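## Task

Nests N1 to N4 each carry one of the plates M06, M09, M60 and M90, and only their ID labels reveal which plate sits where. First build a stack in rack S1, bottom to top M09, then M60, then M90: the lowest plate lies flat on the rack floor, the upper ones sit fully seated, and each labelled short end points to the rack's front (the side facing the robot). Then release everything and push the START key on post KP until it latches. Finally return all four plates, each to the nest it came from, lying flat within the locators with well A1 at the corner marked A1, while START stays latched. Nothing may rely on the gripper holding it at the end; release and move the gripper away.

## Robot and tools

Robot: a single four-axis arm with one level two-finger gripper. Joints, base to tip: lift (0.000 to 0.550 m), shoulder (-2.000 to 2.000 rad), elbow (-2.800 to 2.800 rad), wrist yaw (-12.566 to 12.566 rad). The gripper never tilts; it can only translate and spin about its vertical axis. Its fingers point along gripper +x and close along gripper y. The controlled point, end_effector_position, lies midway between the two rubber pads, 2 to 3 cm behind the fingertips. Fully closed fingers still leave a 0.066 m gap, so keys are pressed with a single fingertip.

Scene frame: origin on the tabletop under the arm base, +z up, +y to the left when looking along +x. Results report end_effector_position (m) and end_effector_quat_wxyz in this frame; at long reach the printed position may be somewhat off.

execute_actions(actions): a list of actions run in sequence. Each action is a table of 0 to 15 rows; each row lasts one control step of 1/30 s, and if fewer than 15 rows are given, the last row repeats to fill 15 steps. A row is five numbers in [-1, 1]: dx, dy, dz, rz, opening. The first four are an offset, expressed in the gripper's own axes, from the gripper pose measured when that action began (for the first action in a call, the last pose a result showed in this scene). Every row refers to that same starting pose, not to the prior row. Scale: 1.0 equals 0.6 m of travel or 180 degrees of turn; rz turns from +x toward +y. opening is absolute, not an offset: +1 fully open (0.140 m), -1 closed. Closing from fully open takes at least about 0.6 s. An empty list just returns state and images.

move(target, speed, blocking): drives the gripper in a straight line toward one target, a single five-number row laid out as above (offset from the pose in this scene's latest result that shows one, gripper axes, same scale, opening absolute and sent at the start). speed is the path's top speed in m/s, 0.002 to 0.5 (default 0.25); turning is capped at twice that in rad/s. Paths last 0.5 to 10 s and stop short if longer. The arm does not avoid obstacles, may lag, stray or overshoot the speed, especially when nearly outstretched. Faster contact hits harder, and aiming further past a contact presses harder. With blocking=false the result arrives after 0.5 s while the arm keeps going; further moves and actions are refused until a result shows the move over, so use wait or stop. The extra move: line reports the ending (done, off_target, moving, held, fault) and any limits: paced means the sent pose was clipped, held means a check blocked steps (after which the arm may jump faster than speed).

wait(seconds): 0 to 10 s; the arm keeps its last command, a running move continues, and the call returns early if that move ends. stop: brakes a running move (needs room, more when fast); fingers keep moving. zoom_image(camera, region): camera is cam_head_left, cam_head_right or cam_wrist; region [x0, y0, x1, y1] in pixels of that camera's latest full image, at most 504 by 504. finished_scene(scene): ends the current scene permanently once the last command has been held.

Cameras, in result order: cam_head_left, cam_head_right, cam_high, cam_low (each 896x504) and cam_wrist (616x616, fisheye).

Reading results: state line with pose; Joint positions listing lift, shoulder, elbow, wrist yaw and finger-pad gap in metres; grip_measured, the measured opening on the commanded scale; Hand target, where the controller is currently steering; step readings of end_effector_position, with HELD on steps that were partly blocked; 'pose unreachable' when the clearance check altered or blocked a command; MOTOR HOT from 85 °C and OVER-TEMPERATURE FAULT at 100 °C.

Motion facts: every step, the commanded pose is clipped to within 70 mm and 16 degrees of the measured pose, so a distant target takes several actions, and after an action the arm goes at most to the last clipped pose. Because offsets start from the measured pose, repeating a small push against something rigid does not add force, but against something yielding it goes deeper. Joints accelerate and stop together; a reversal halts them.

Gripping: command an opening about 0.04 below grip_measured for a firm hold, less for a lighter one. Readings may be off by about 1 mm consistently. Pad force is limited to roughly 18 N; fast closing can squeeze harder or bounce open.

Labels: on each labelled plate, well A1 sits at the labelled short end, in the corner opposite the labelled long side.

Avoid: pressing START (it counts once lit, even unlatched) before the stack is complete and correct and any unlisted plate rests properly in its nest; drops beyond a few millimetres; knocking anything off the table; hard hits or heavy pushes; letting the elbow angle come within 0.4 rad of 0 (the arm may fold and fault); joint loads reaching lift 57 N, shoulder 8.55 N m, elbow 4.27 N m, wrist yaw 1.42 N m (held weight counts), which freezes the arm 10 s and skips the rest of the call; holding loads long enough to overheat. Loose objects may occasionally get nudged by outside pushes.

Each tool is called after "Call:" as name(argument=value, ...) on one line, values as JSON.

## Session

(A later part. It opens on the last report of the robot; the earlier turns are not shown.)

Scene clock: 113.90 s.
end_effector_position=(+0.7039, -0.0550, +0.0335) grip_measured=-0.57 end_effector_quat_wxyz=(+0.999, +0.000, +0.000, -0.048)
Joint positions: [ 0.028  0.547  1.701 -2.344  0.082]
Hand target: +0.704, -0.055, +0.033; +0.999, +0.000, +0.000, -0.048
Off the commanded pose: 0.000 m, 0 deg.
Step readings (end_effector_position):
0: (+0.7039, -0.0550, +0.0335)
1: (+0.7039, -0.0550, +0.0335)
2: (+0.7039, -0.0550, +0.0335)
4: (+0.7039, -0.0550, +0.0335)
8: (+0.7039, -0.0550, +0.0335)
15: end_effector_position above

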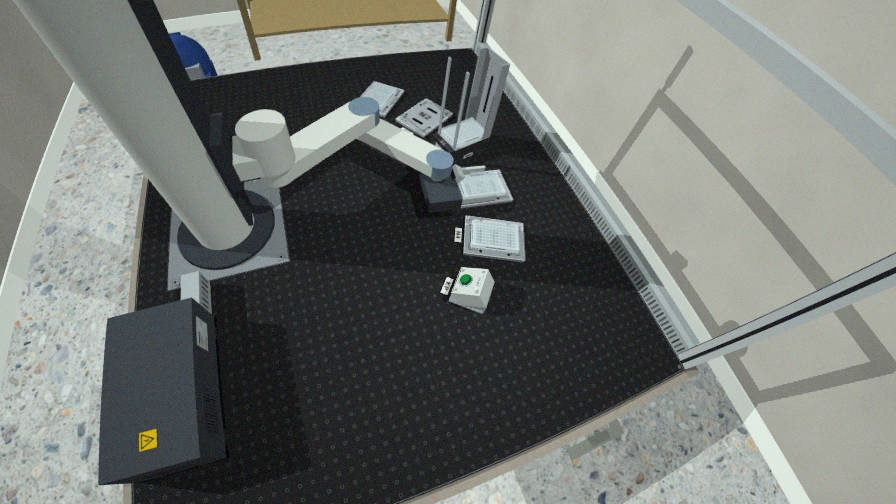

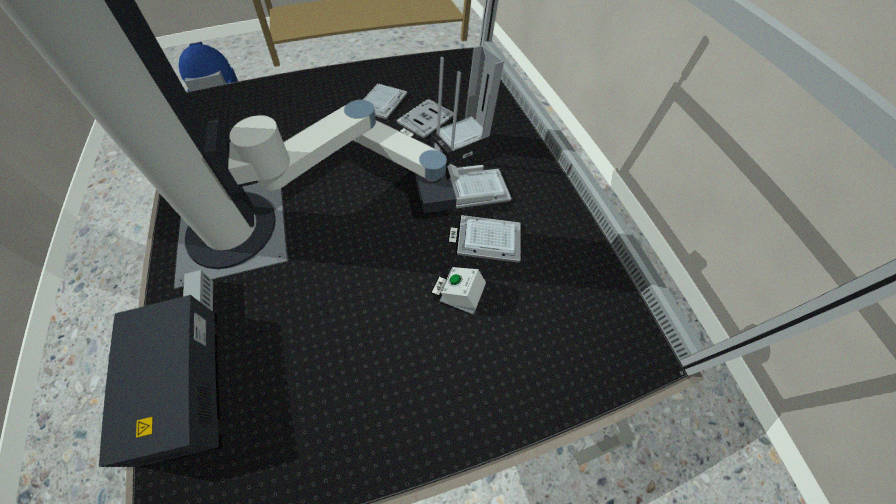

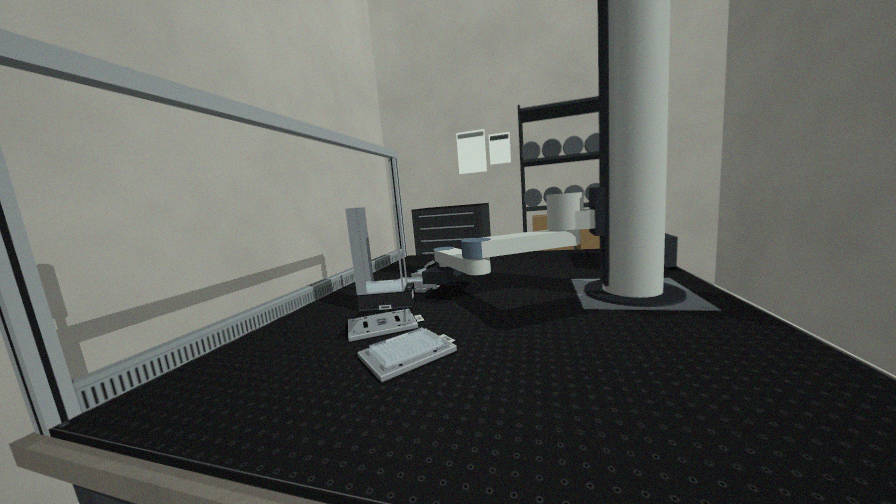

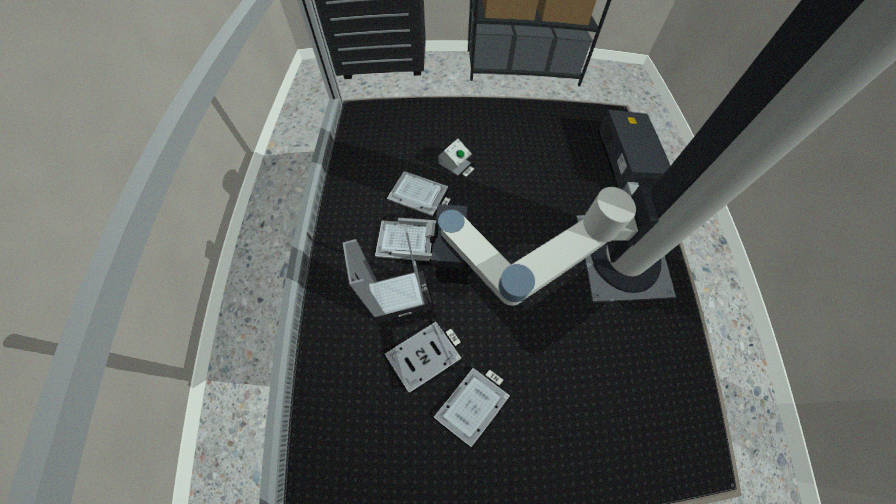

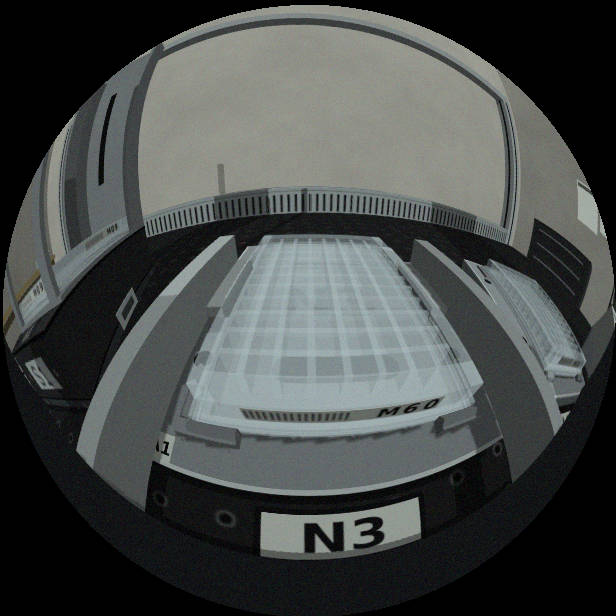

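Call:
move(target=[-0.0001, -0.0005, -0.03, 0, -0.61], speed=0.04)

Call:
move(target=[0, 0, -0.045, 0, -0.61], speed=0.015)

Scene clock: 120.03 s.
end_effector_position=(+0.7164, +0.1318, +0.3319) grip_measured=-0.57 end_effector_quat_wxyz=(+0.992, +0.000, +0.000, +0.129)
Joint positions: [ 0.327  0.817  1.858 -2.417  0.082]
Hand target: +0.716, +0.132, +0.332; +0.992, +0.000, +0.000, +0.128
Off the commanded pose: 0.000 m, 0 deg.
move: done

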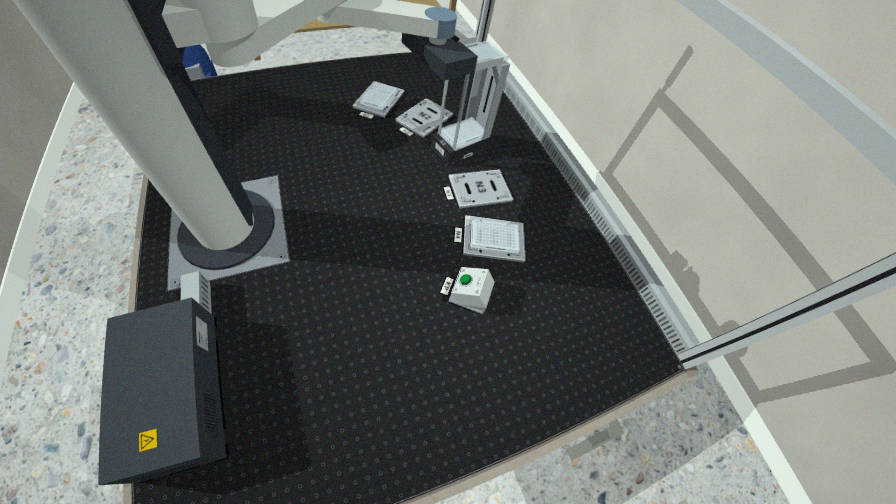

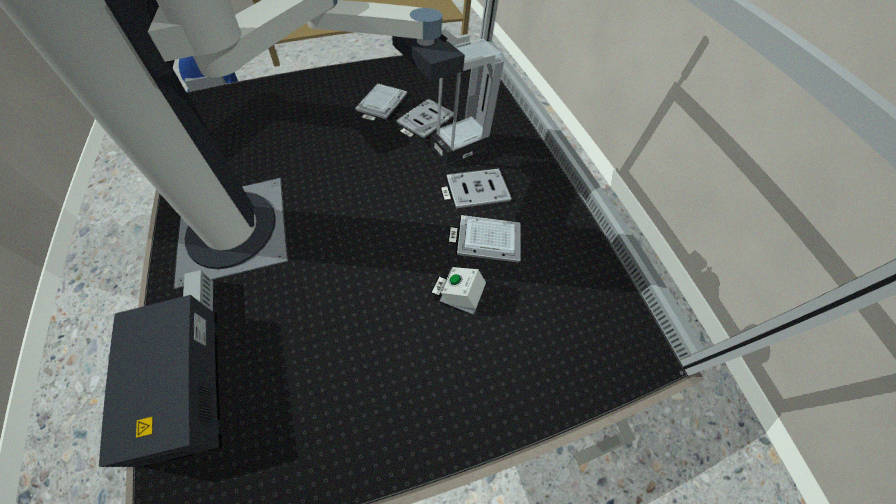

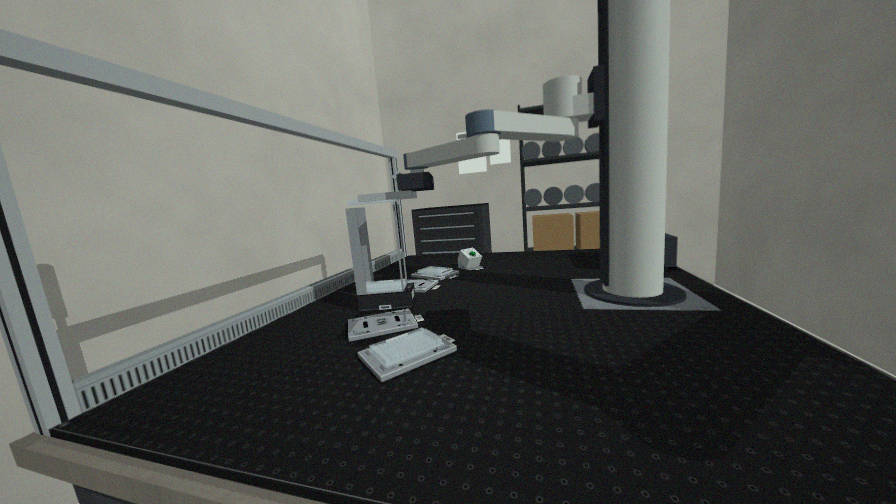

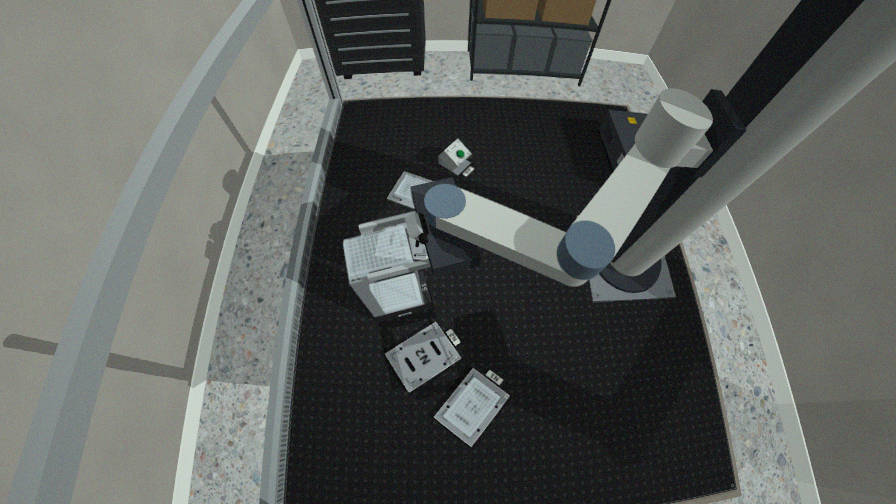

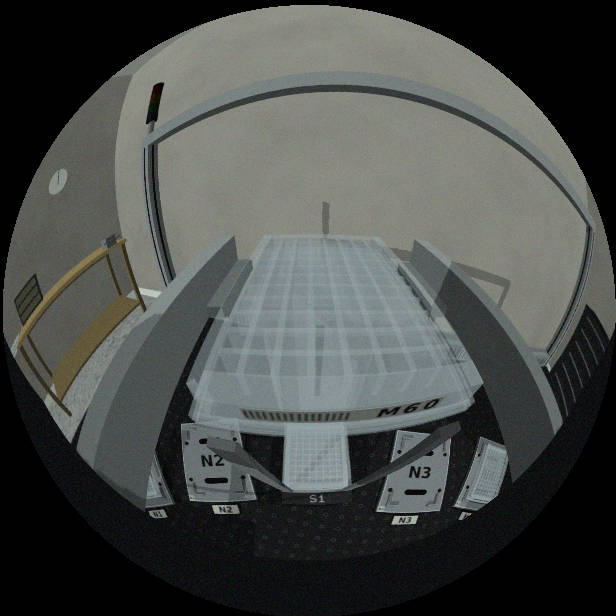

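Scene clock: 122.07 s.
end_effector_position=(+0.7164, +0.1316, +0.3049) grip_measured=-0.57 end_effector_quat_wxyz=(+0.992, +0.000, +0.000, +0.128)
Joint positions: [ 0.3    0.817  1.858 -2.418  0.082]
Hand target: +0.716, +0.132, +0.305; +0.992, +0.000, +0.000, +0.129
Off the commanded pose: 0.000 m, 0 deg.
move: done

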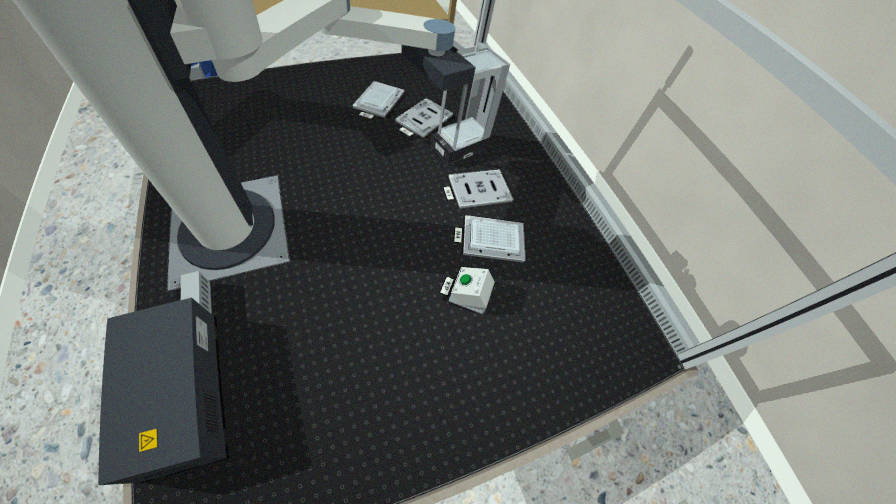

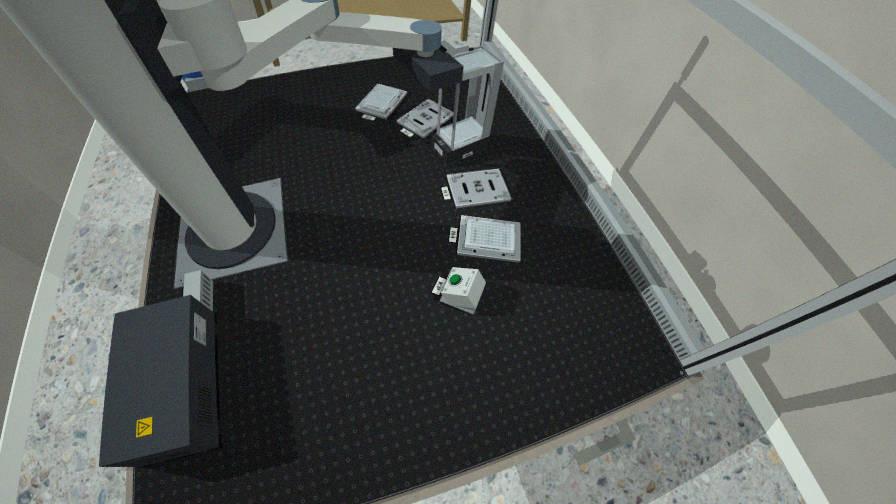

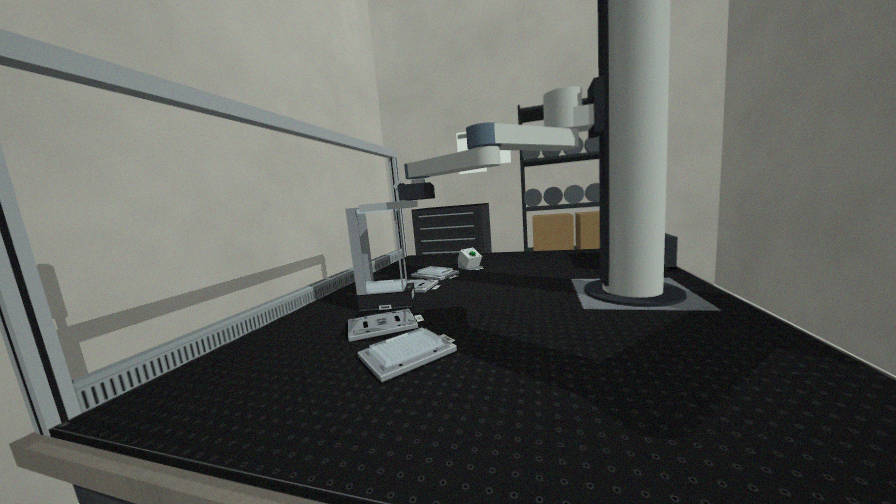

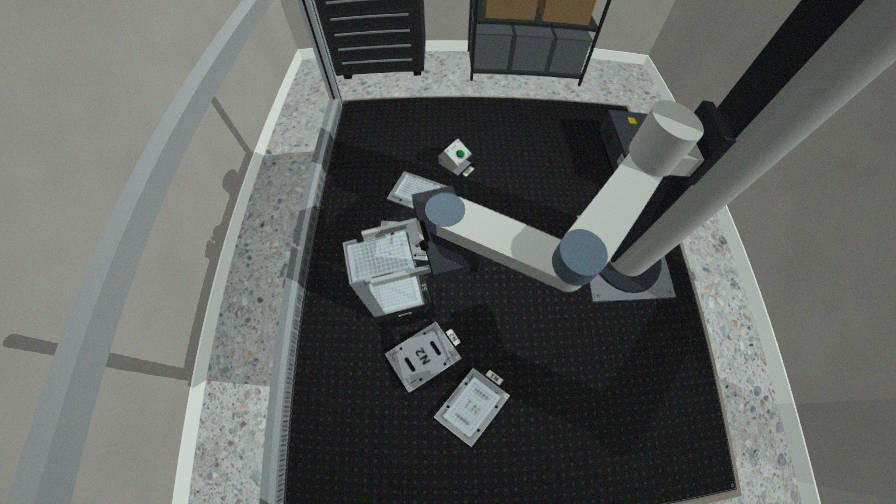

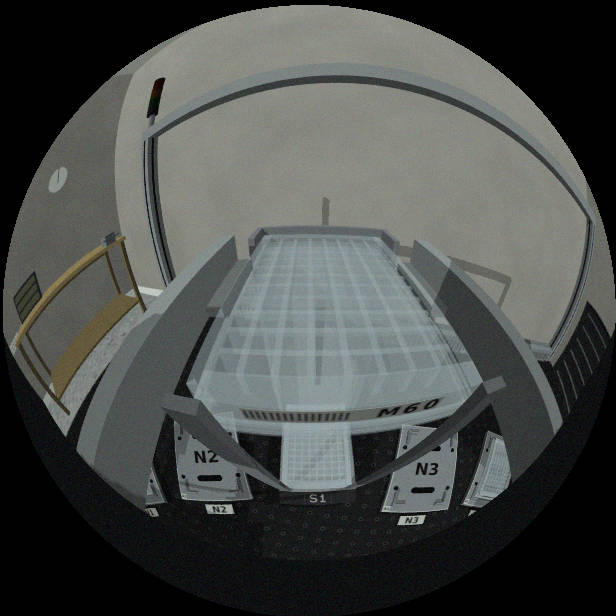

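Call:
move(target=[0, 0, -0.3465, 0, -0.61], speed=0.08)

Scene clock: 125.23 s.
end_effector_position=(+0.7164, +0.1316, +0.0969) grip_measured=-0.57 end_effector_quat_wxyz=(+0.992, +0.000, +0.000, +0.128)
Joint positions: [ 0.092  0.817  1.858 -2.418  0.082]
Hand target: +0.716, +0.132, +0.097; +0.992, +0.000, +0.000, +0.128
Off the commanded pose: 0.000 m, 0 deg.
move: done

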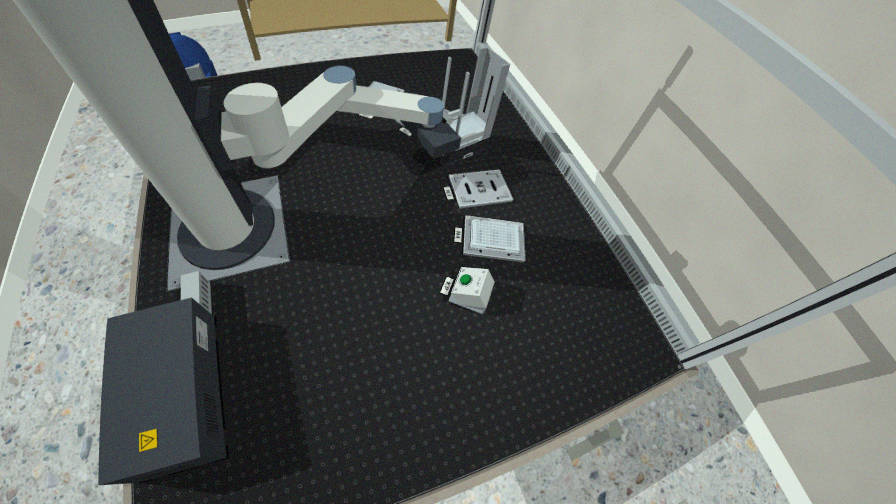

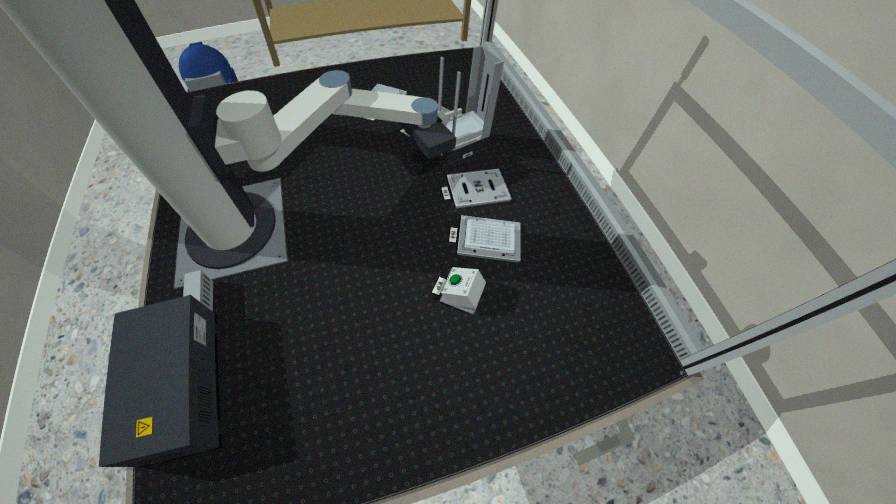

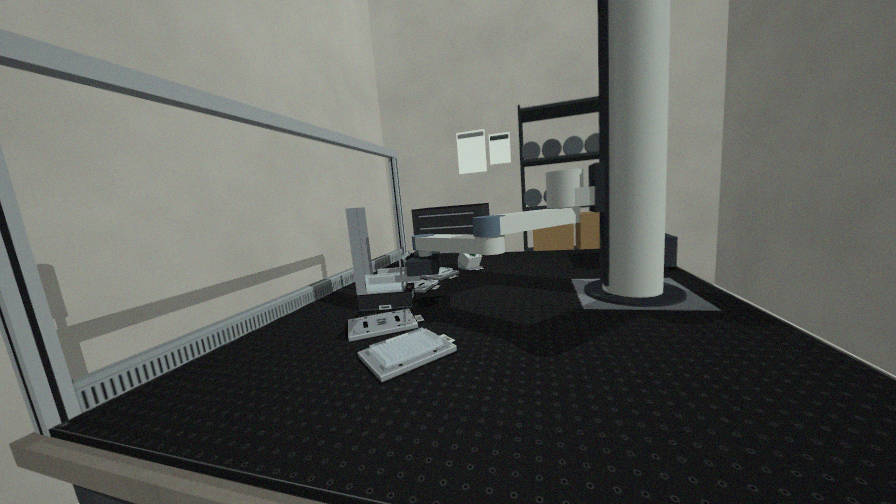

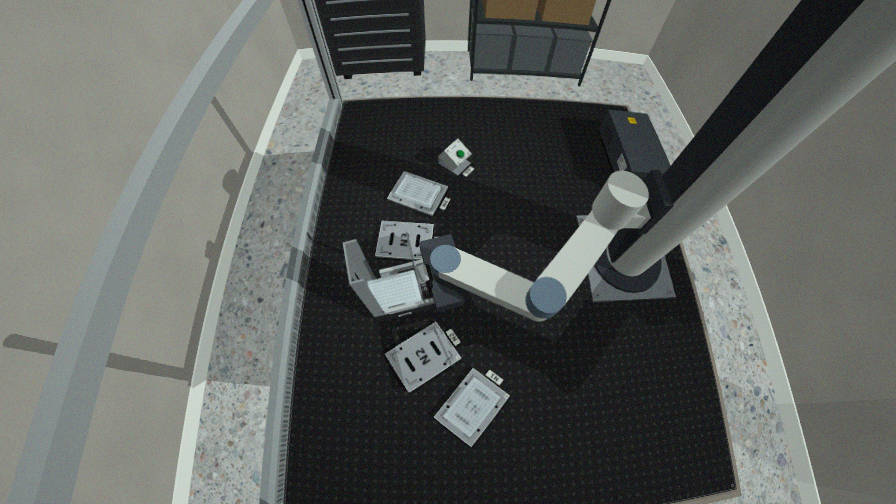

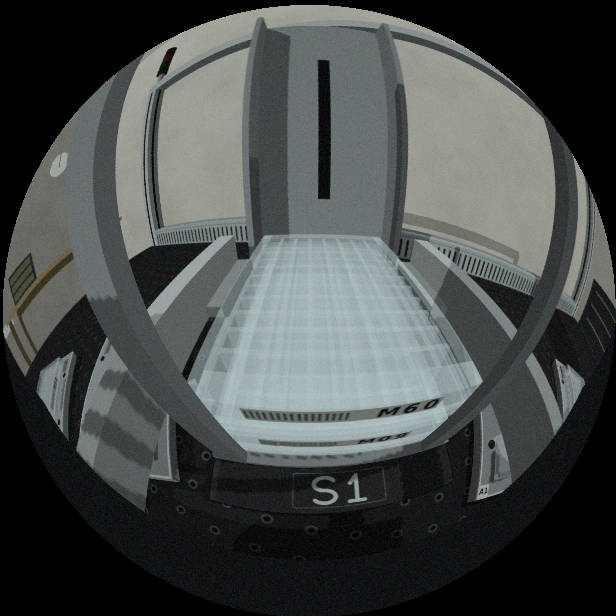

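Call:
move(target=[0, 0, -0.01, 0, -0.61], speed=0.01)

Call:
zoom_image(camera="cam_wrist", region=[180, 370, 490, 500])

Call:
zoom_image(camera="cam_low", region=[340, 250, 450, 320])

Scene clock: 126.43 s.
end_effector_position=(+0.7164, +0.1316, +0.0909) grip_measured=-0.57 end_effector_quat_wxyz=(+0.992, +0.000, +0.000, +0.128)
Joint positions: [ 0.086  0.817  1.858 -2.418  0.082]
Hand target: +0.716, +0.132, +0.091; +0.992, +0.000, +0.000, +0.128
Off the commanded pose: 0.000 m, 0 deg.
move: done

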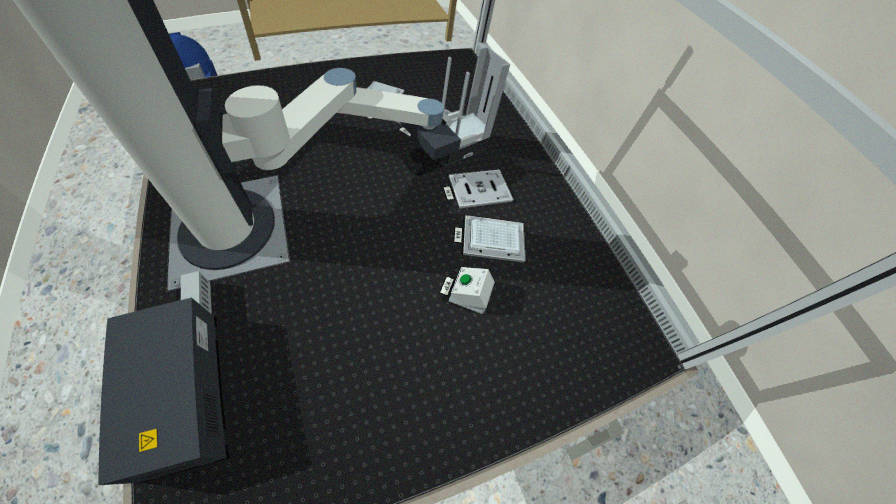

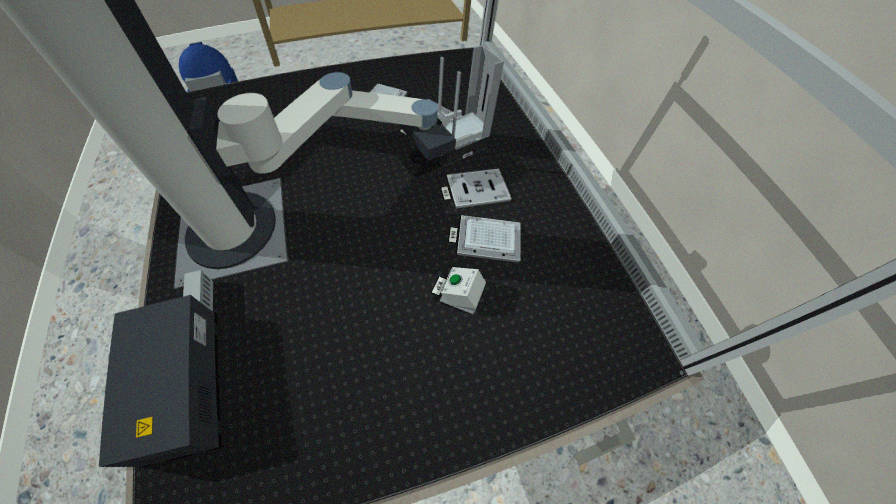

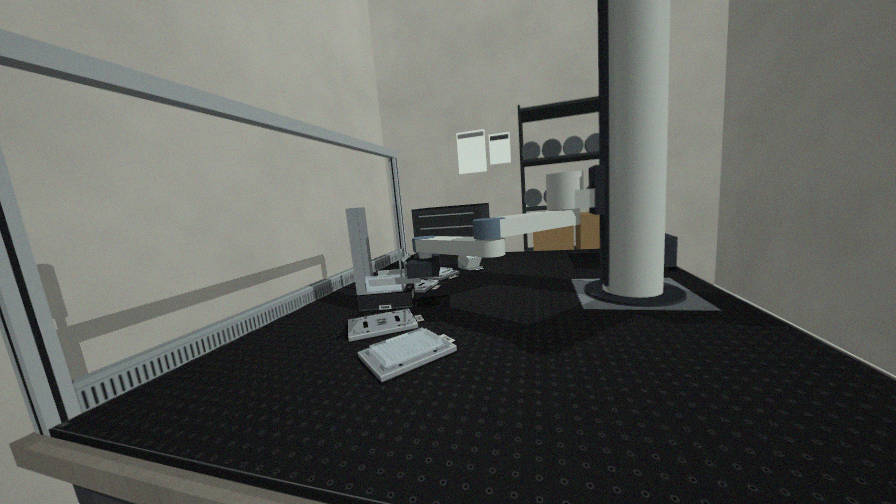

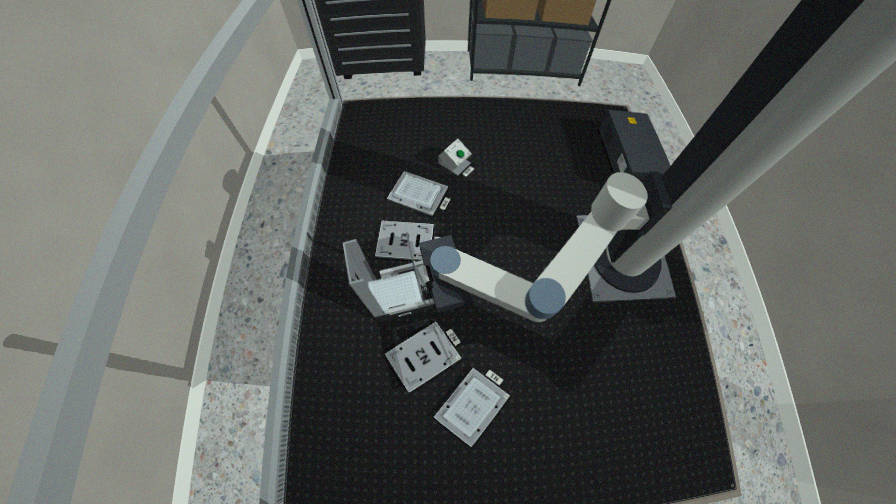

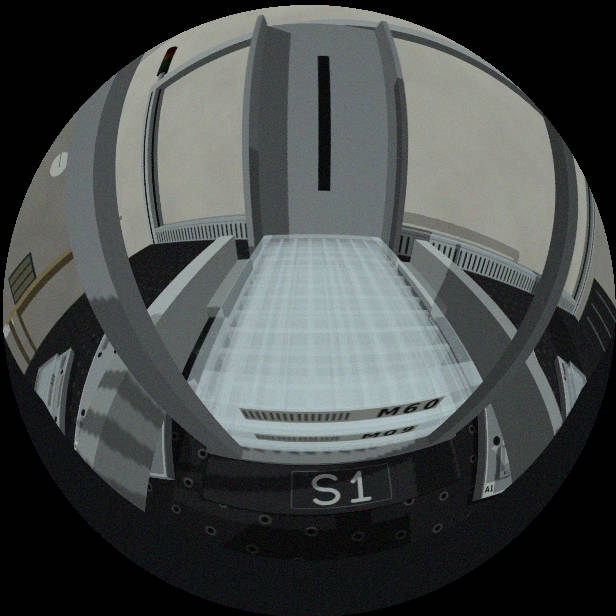

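Region (180, 370, 490, 500) of cam_wrist's 616x616 image, scaled by 1.626, with more detail than that image has; it fills the top 211 rows of this view, and the rest is white.

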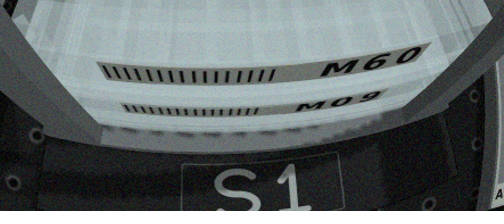

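Region (340, 250, 450, 320) of cam_low's 896x504 image, scaled by 4.582, with more detail than that image has; it fills the top 321 rows of this view, and the rest is white.

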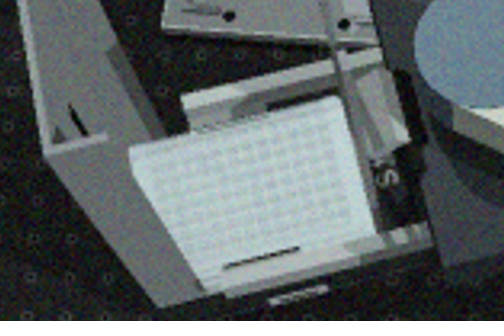

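Call:
zoom_image(camera="cam_high", region=[350, 260, 450, 315])

Region (350, 260, 450, 315) of cam_high's 896x504 image, scaled by 5.040, with more detail than that image has; it fills the top 277 rows of this view, and the rest is white.

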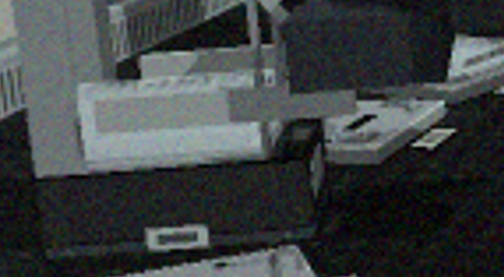

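Call:
execute_actions(actions=[[[0,0,-0.0017,0,-0.61]],[[0,0,-0.0017,0,-0.61]],[[0,0,-0.0017,0,-0.61]]])

Call:
zoom_image(camera="cam_wrist", region=[180, 370, 490, 500])

Scene clock: 128.80 s.
end_effector_position=(+0.7164, +0.1316, +0.0877) grip_measured=-0.57 end_effector_quat_wxyz=(+0.992, +0.000, +0.000, +0.128)
Joint positions: [ 0.083  0.817  1.858 -2.418  0.082]
Hand target: +0.716, +0.132, +0.088; +0.992, +0.000, +0.000, +0.128
Off the commanded pose: 0.000 m, 0 deg.
Step readings (end_effector_position; steps 1 to 15: 1st action; 16 to 30: 2nd action; 31 to 45: 3rd action):
0: (+0.7164, +0.1316, +0.0909)
1: (+0.7164, +0.1316, +0.0909)
2: (+0.7164, +0.1316, +0.0902)
4: (+0.7164, +0.1316, +0.0898)
8: (+0.7164, +0.1316, +0.0898)
15: (+0.7164, +0.1316, +0.0898)
16: (+0.7164, +0.1316, +0.0898)
17: (+0.7164, +0.1316, +0.0891)
19: (+0.7164, +0.1316, +0.0887)
23: (+0.7164, +0.1316, +0.0887)
30: (+0.7164, +0.1316, +0.0887)
31: (+0.7164, +0.1316, +0.0887)
32: (+0.7164, +0.1316, +0.0880)
34: (+0.7164, +0.1316, +0.0877)
38: (+0.7164, +0.1316, +0.0877)
45: end_effector_position above

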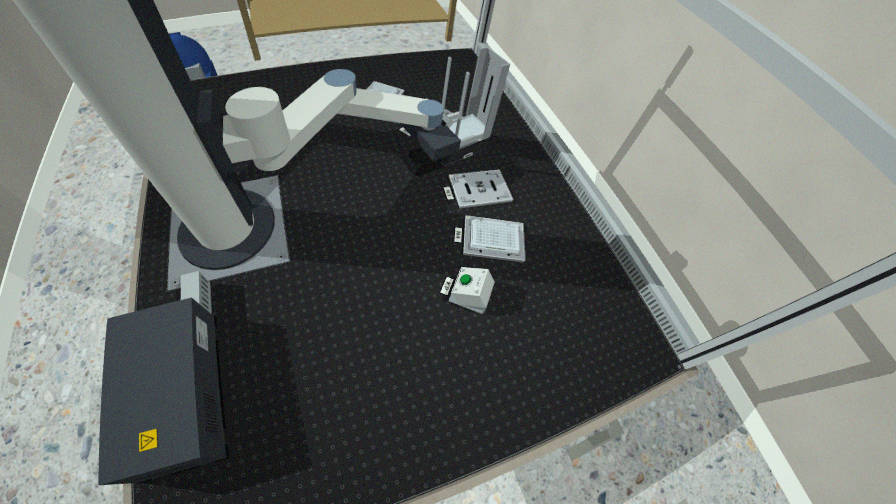

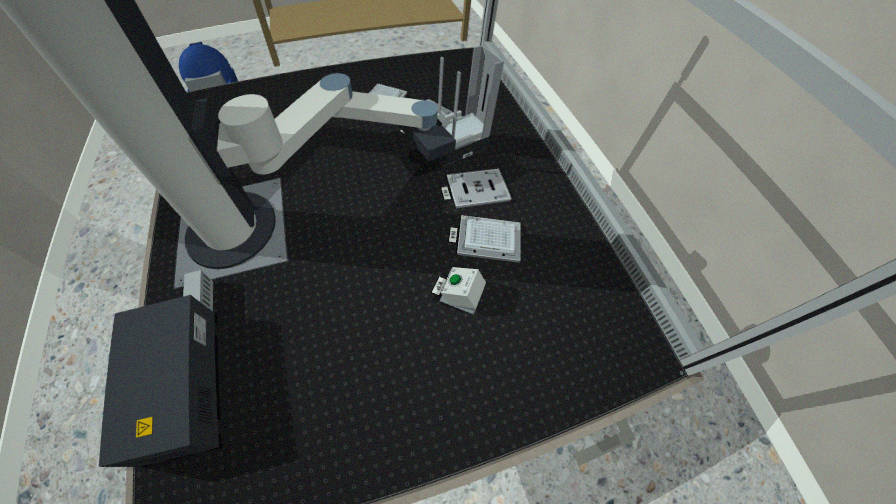

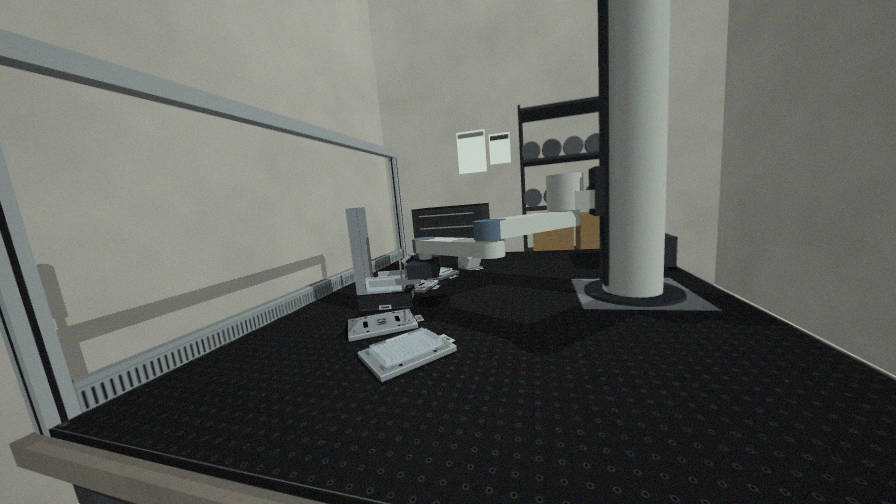

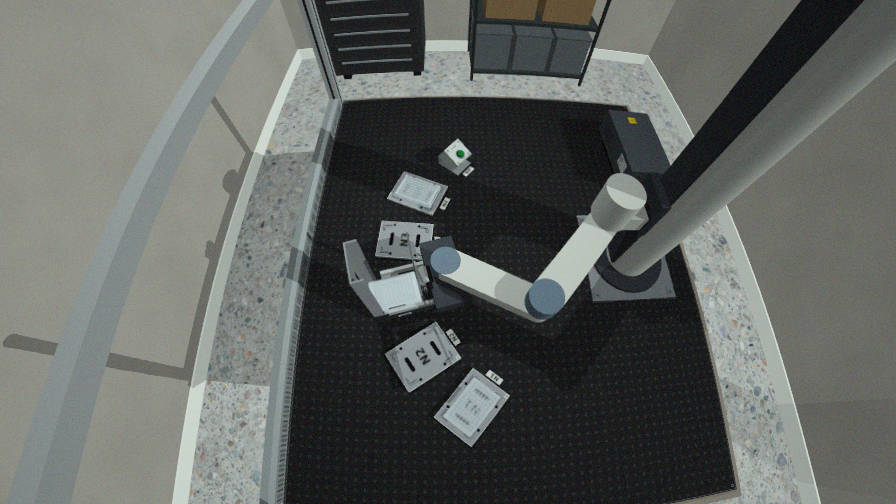

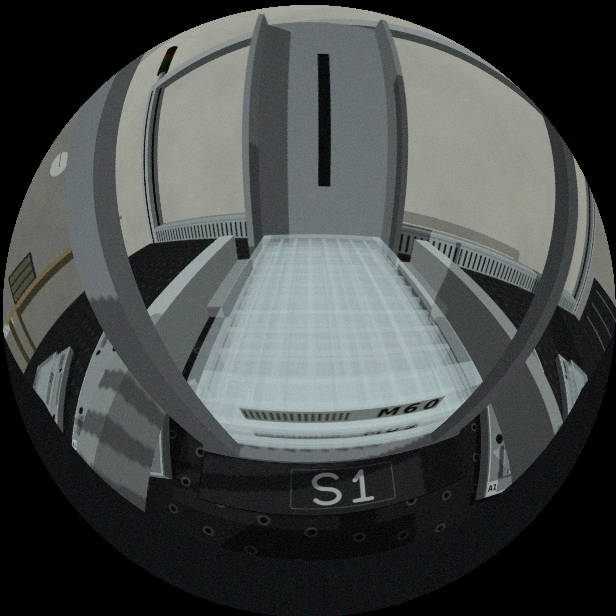

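Region (180, 370, 490, 500) of cam_wrist's 616x616 image, scaled by 1.626, with more detail than that image has; it fills the top 211 rows of this view, and the rest is white.

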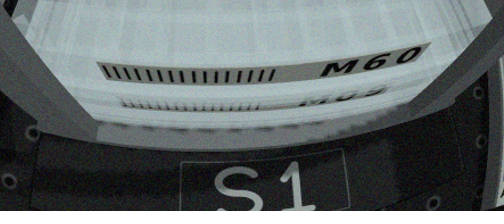

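Call:
execute_actions(actions=[[[0,0,-0.0012,0,-0.61]],[[0,0,-0.0012,0,-0.61]]])

Call:
zoom_image(camera="cam_wrist", region=[180, 370, 490, 500])

Scene clock: 130.13 s.
end_effector_position=(+0.7164, +0.1316, +0.0870) grip_measured=-0.57 end_effector_quat_wxyz=(+0.992, +0.000, +0.000, +0.128)
Joint positions: [ 0.082  0.817  1.858 -2.418  0.082]
Hand target: +0.716, +0.132, +0.086; +0.992, +0.000, +0.000, +0.128
Off the commanded pose: 0.001 m, 0 deg.
Step readings (end_effector_position; steps 1 to 15: 1st action; 16 to 30: 2nd action):
0: (+0.7164, +0.1316, +0.0877)
1: (+0.7164, +0.1316, +0.0877)
2: (+0.7164, +0.1316, +0.0871)
4: (+0.7164, +0.1316, +0.0871)
8: (+0.7164, +0.1316, +0.0871)
15: (+0.7164, +0.1316, +0.0871)
16: (+0.7164, +0.1316, +0.0871)
17: (+0.7164, +0.1316, +0.0869)
19: (+0.7164, +0.1316, +0.0870)
23: (+0.7164, +0.1316, +0.0870)
30: end_effector_position above

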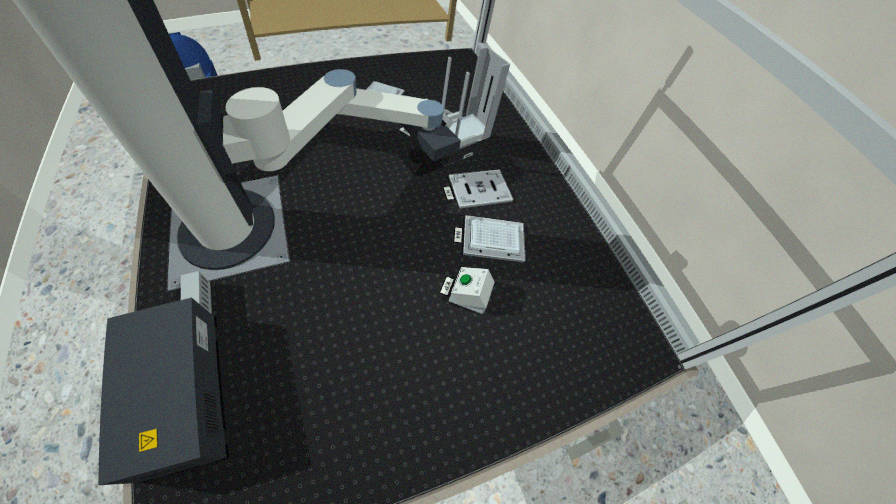

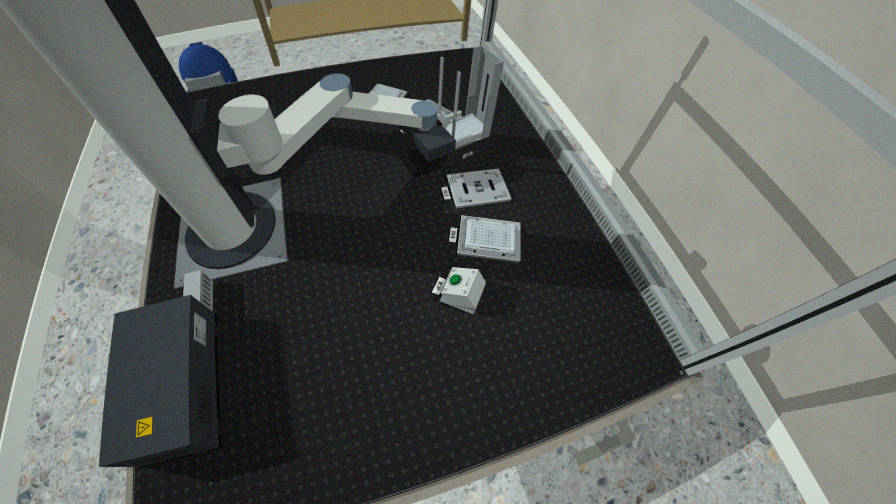

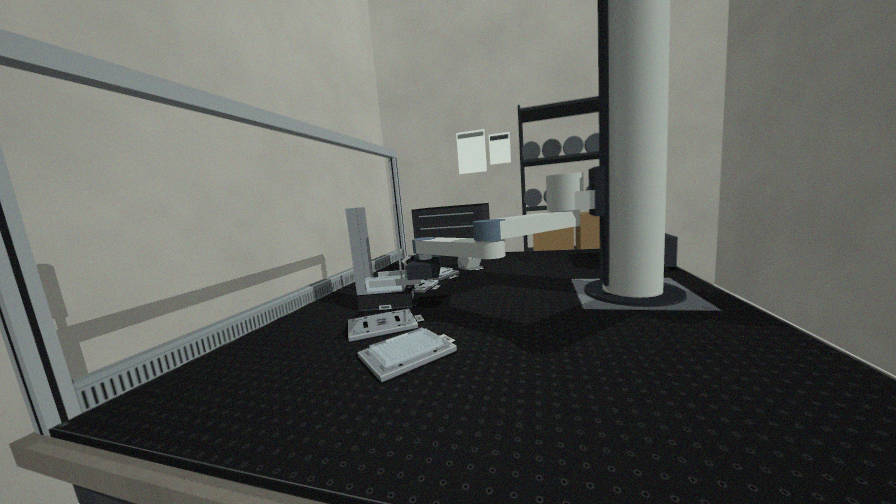

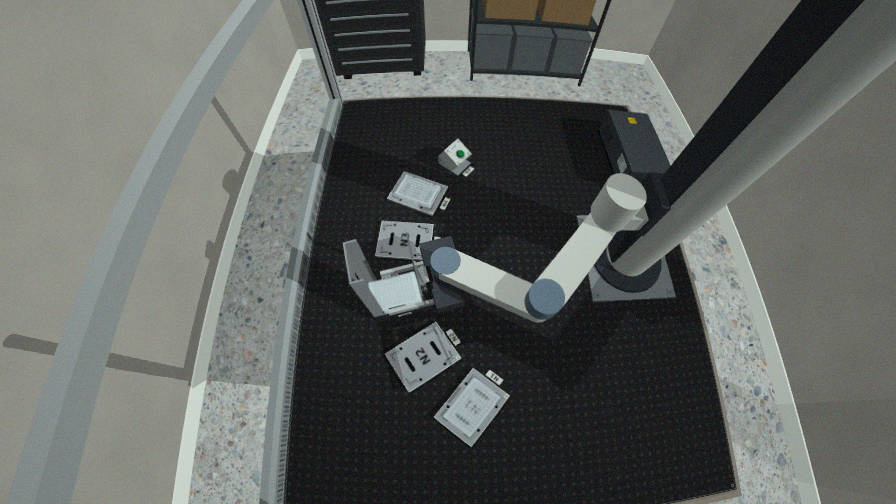

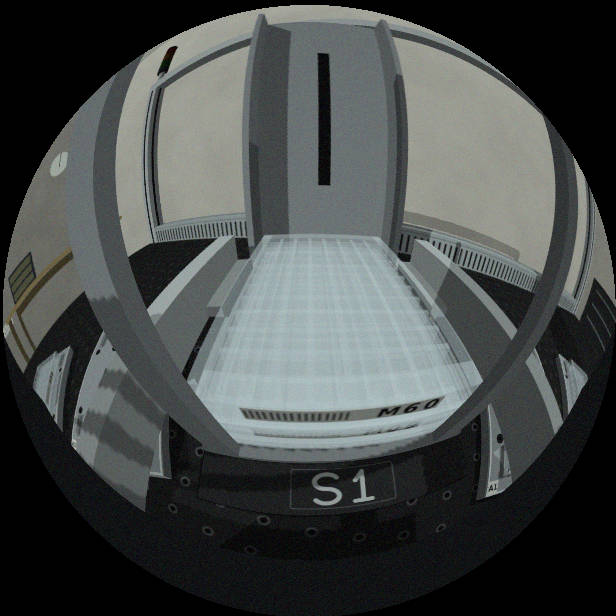

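Region (180, 370, 490, 500) of cam_wrist's 616x616 image, scaled by 1.626, with more detail than that image has; it fills the top 211 rows of this view, and the rest is white.

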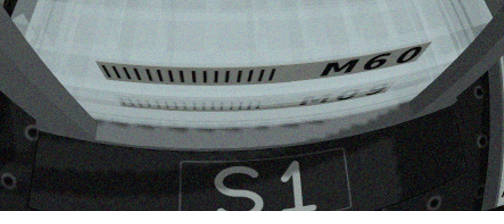

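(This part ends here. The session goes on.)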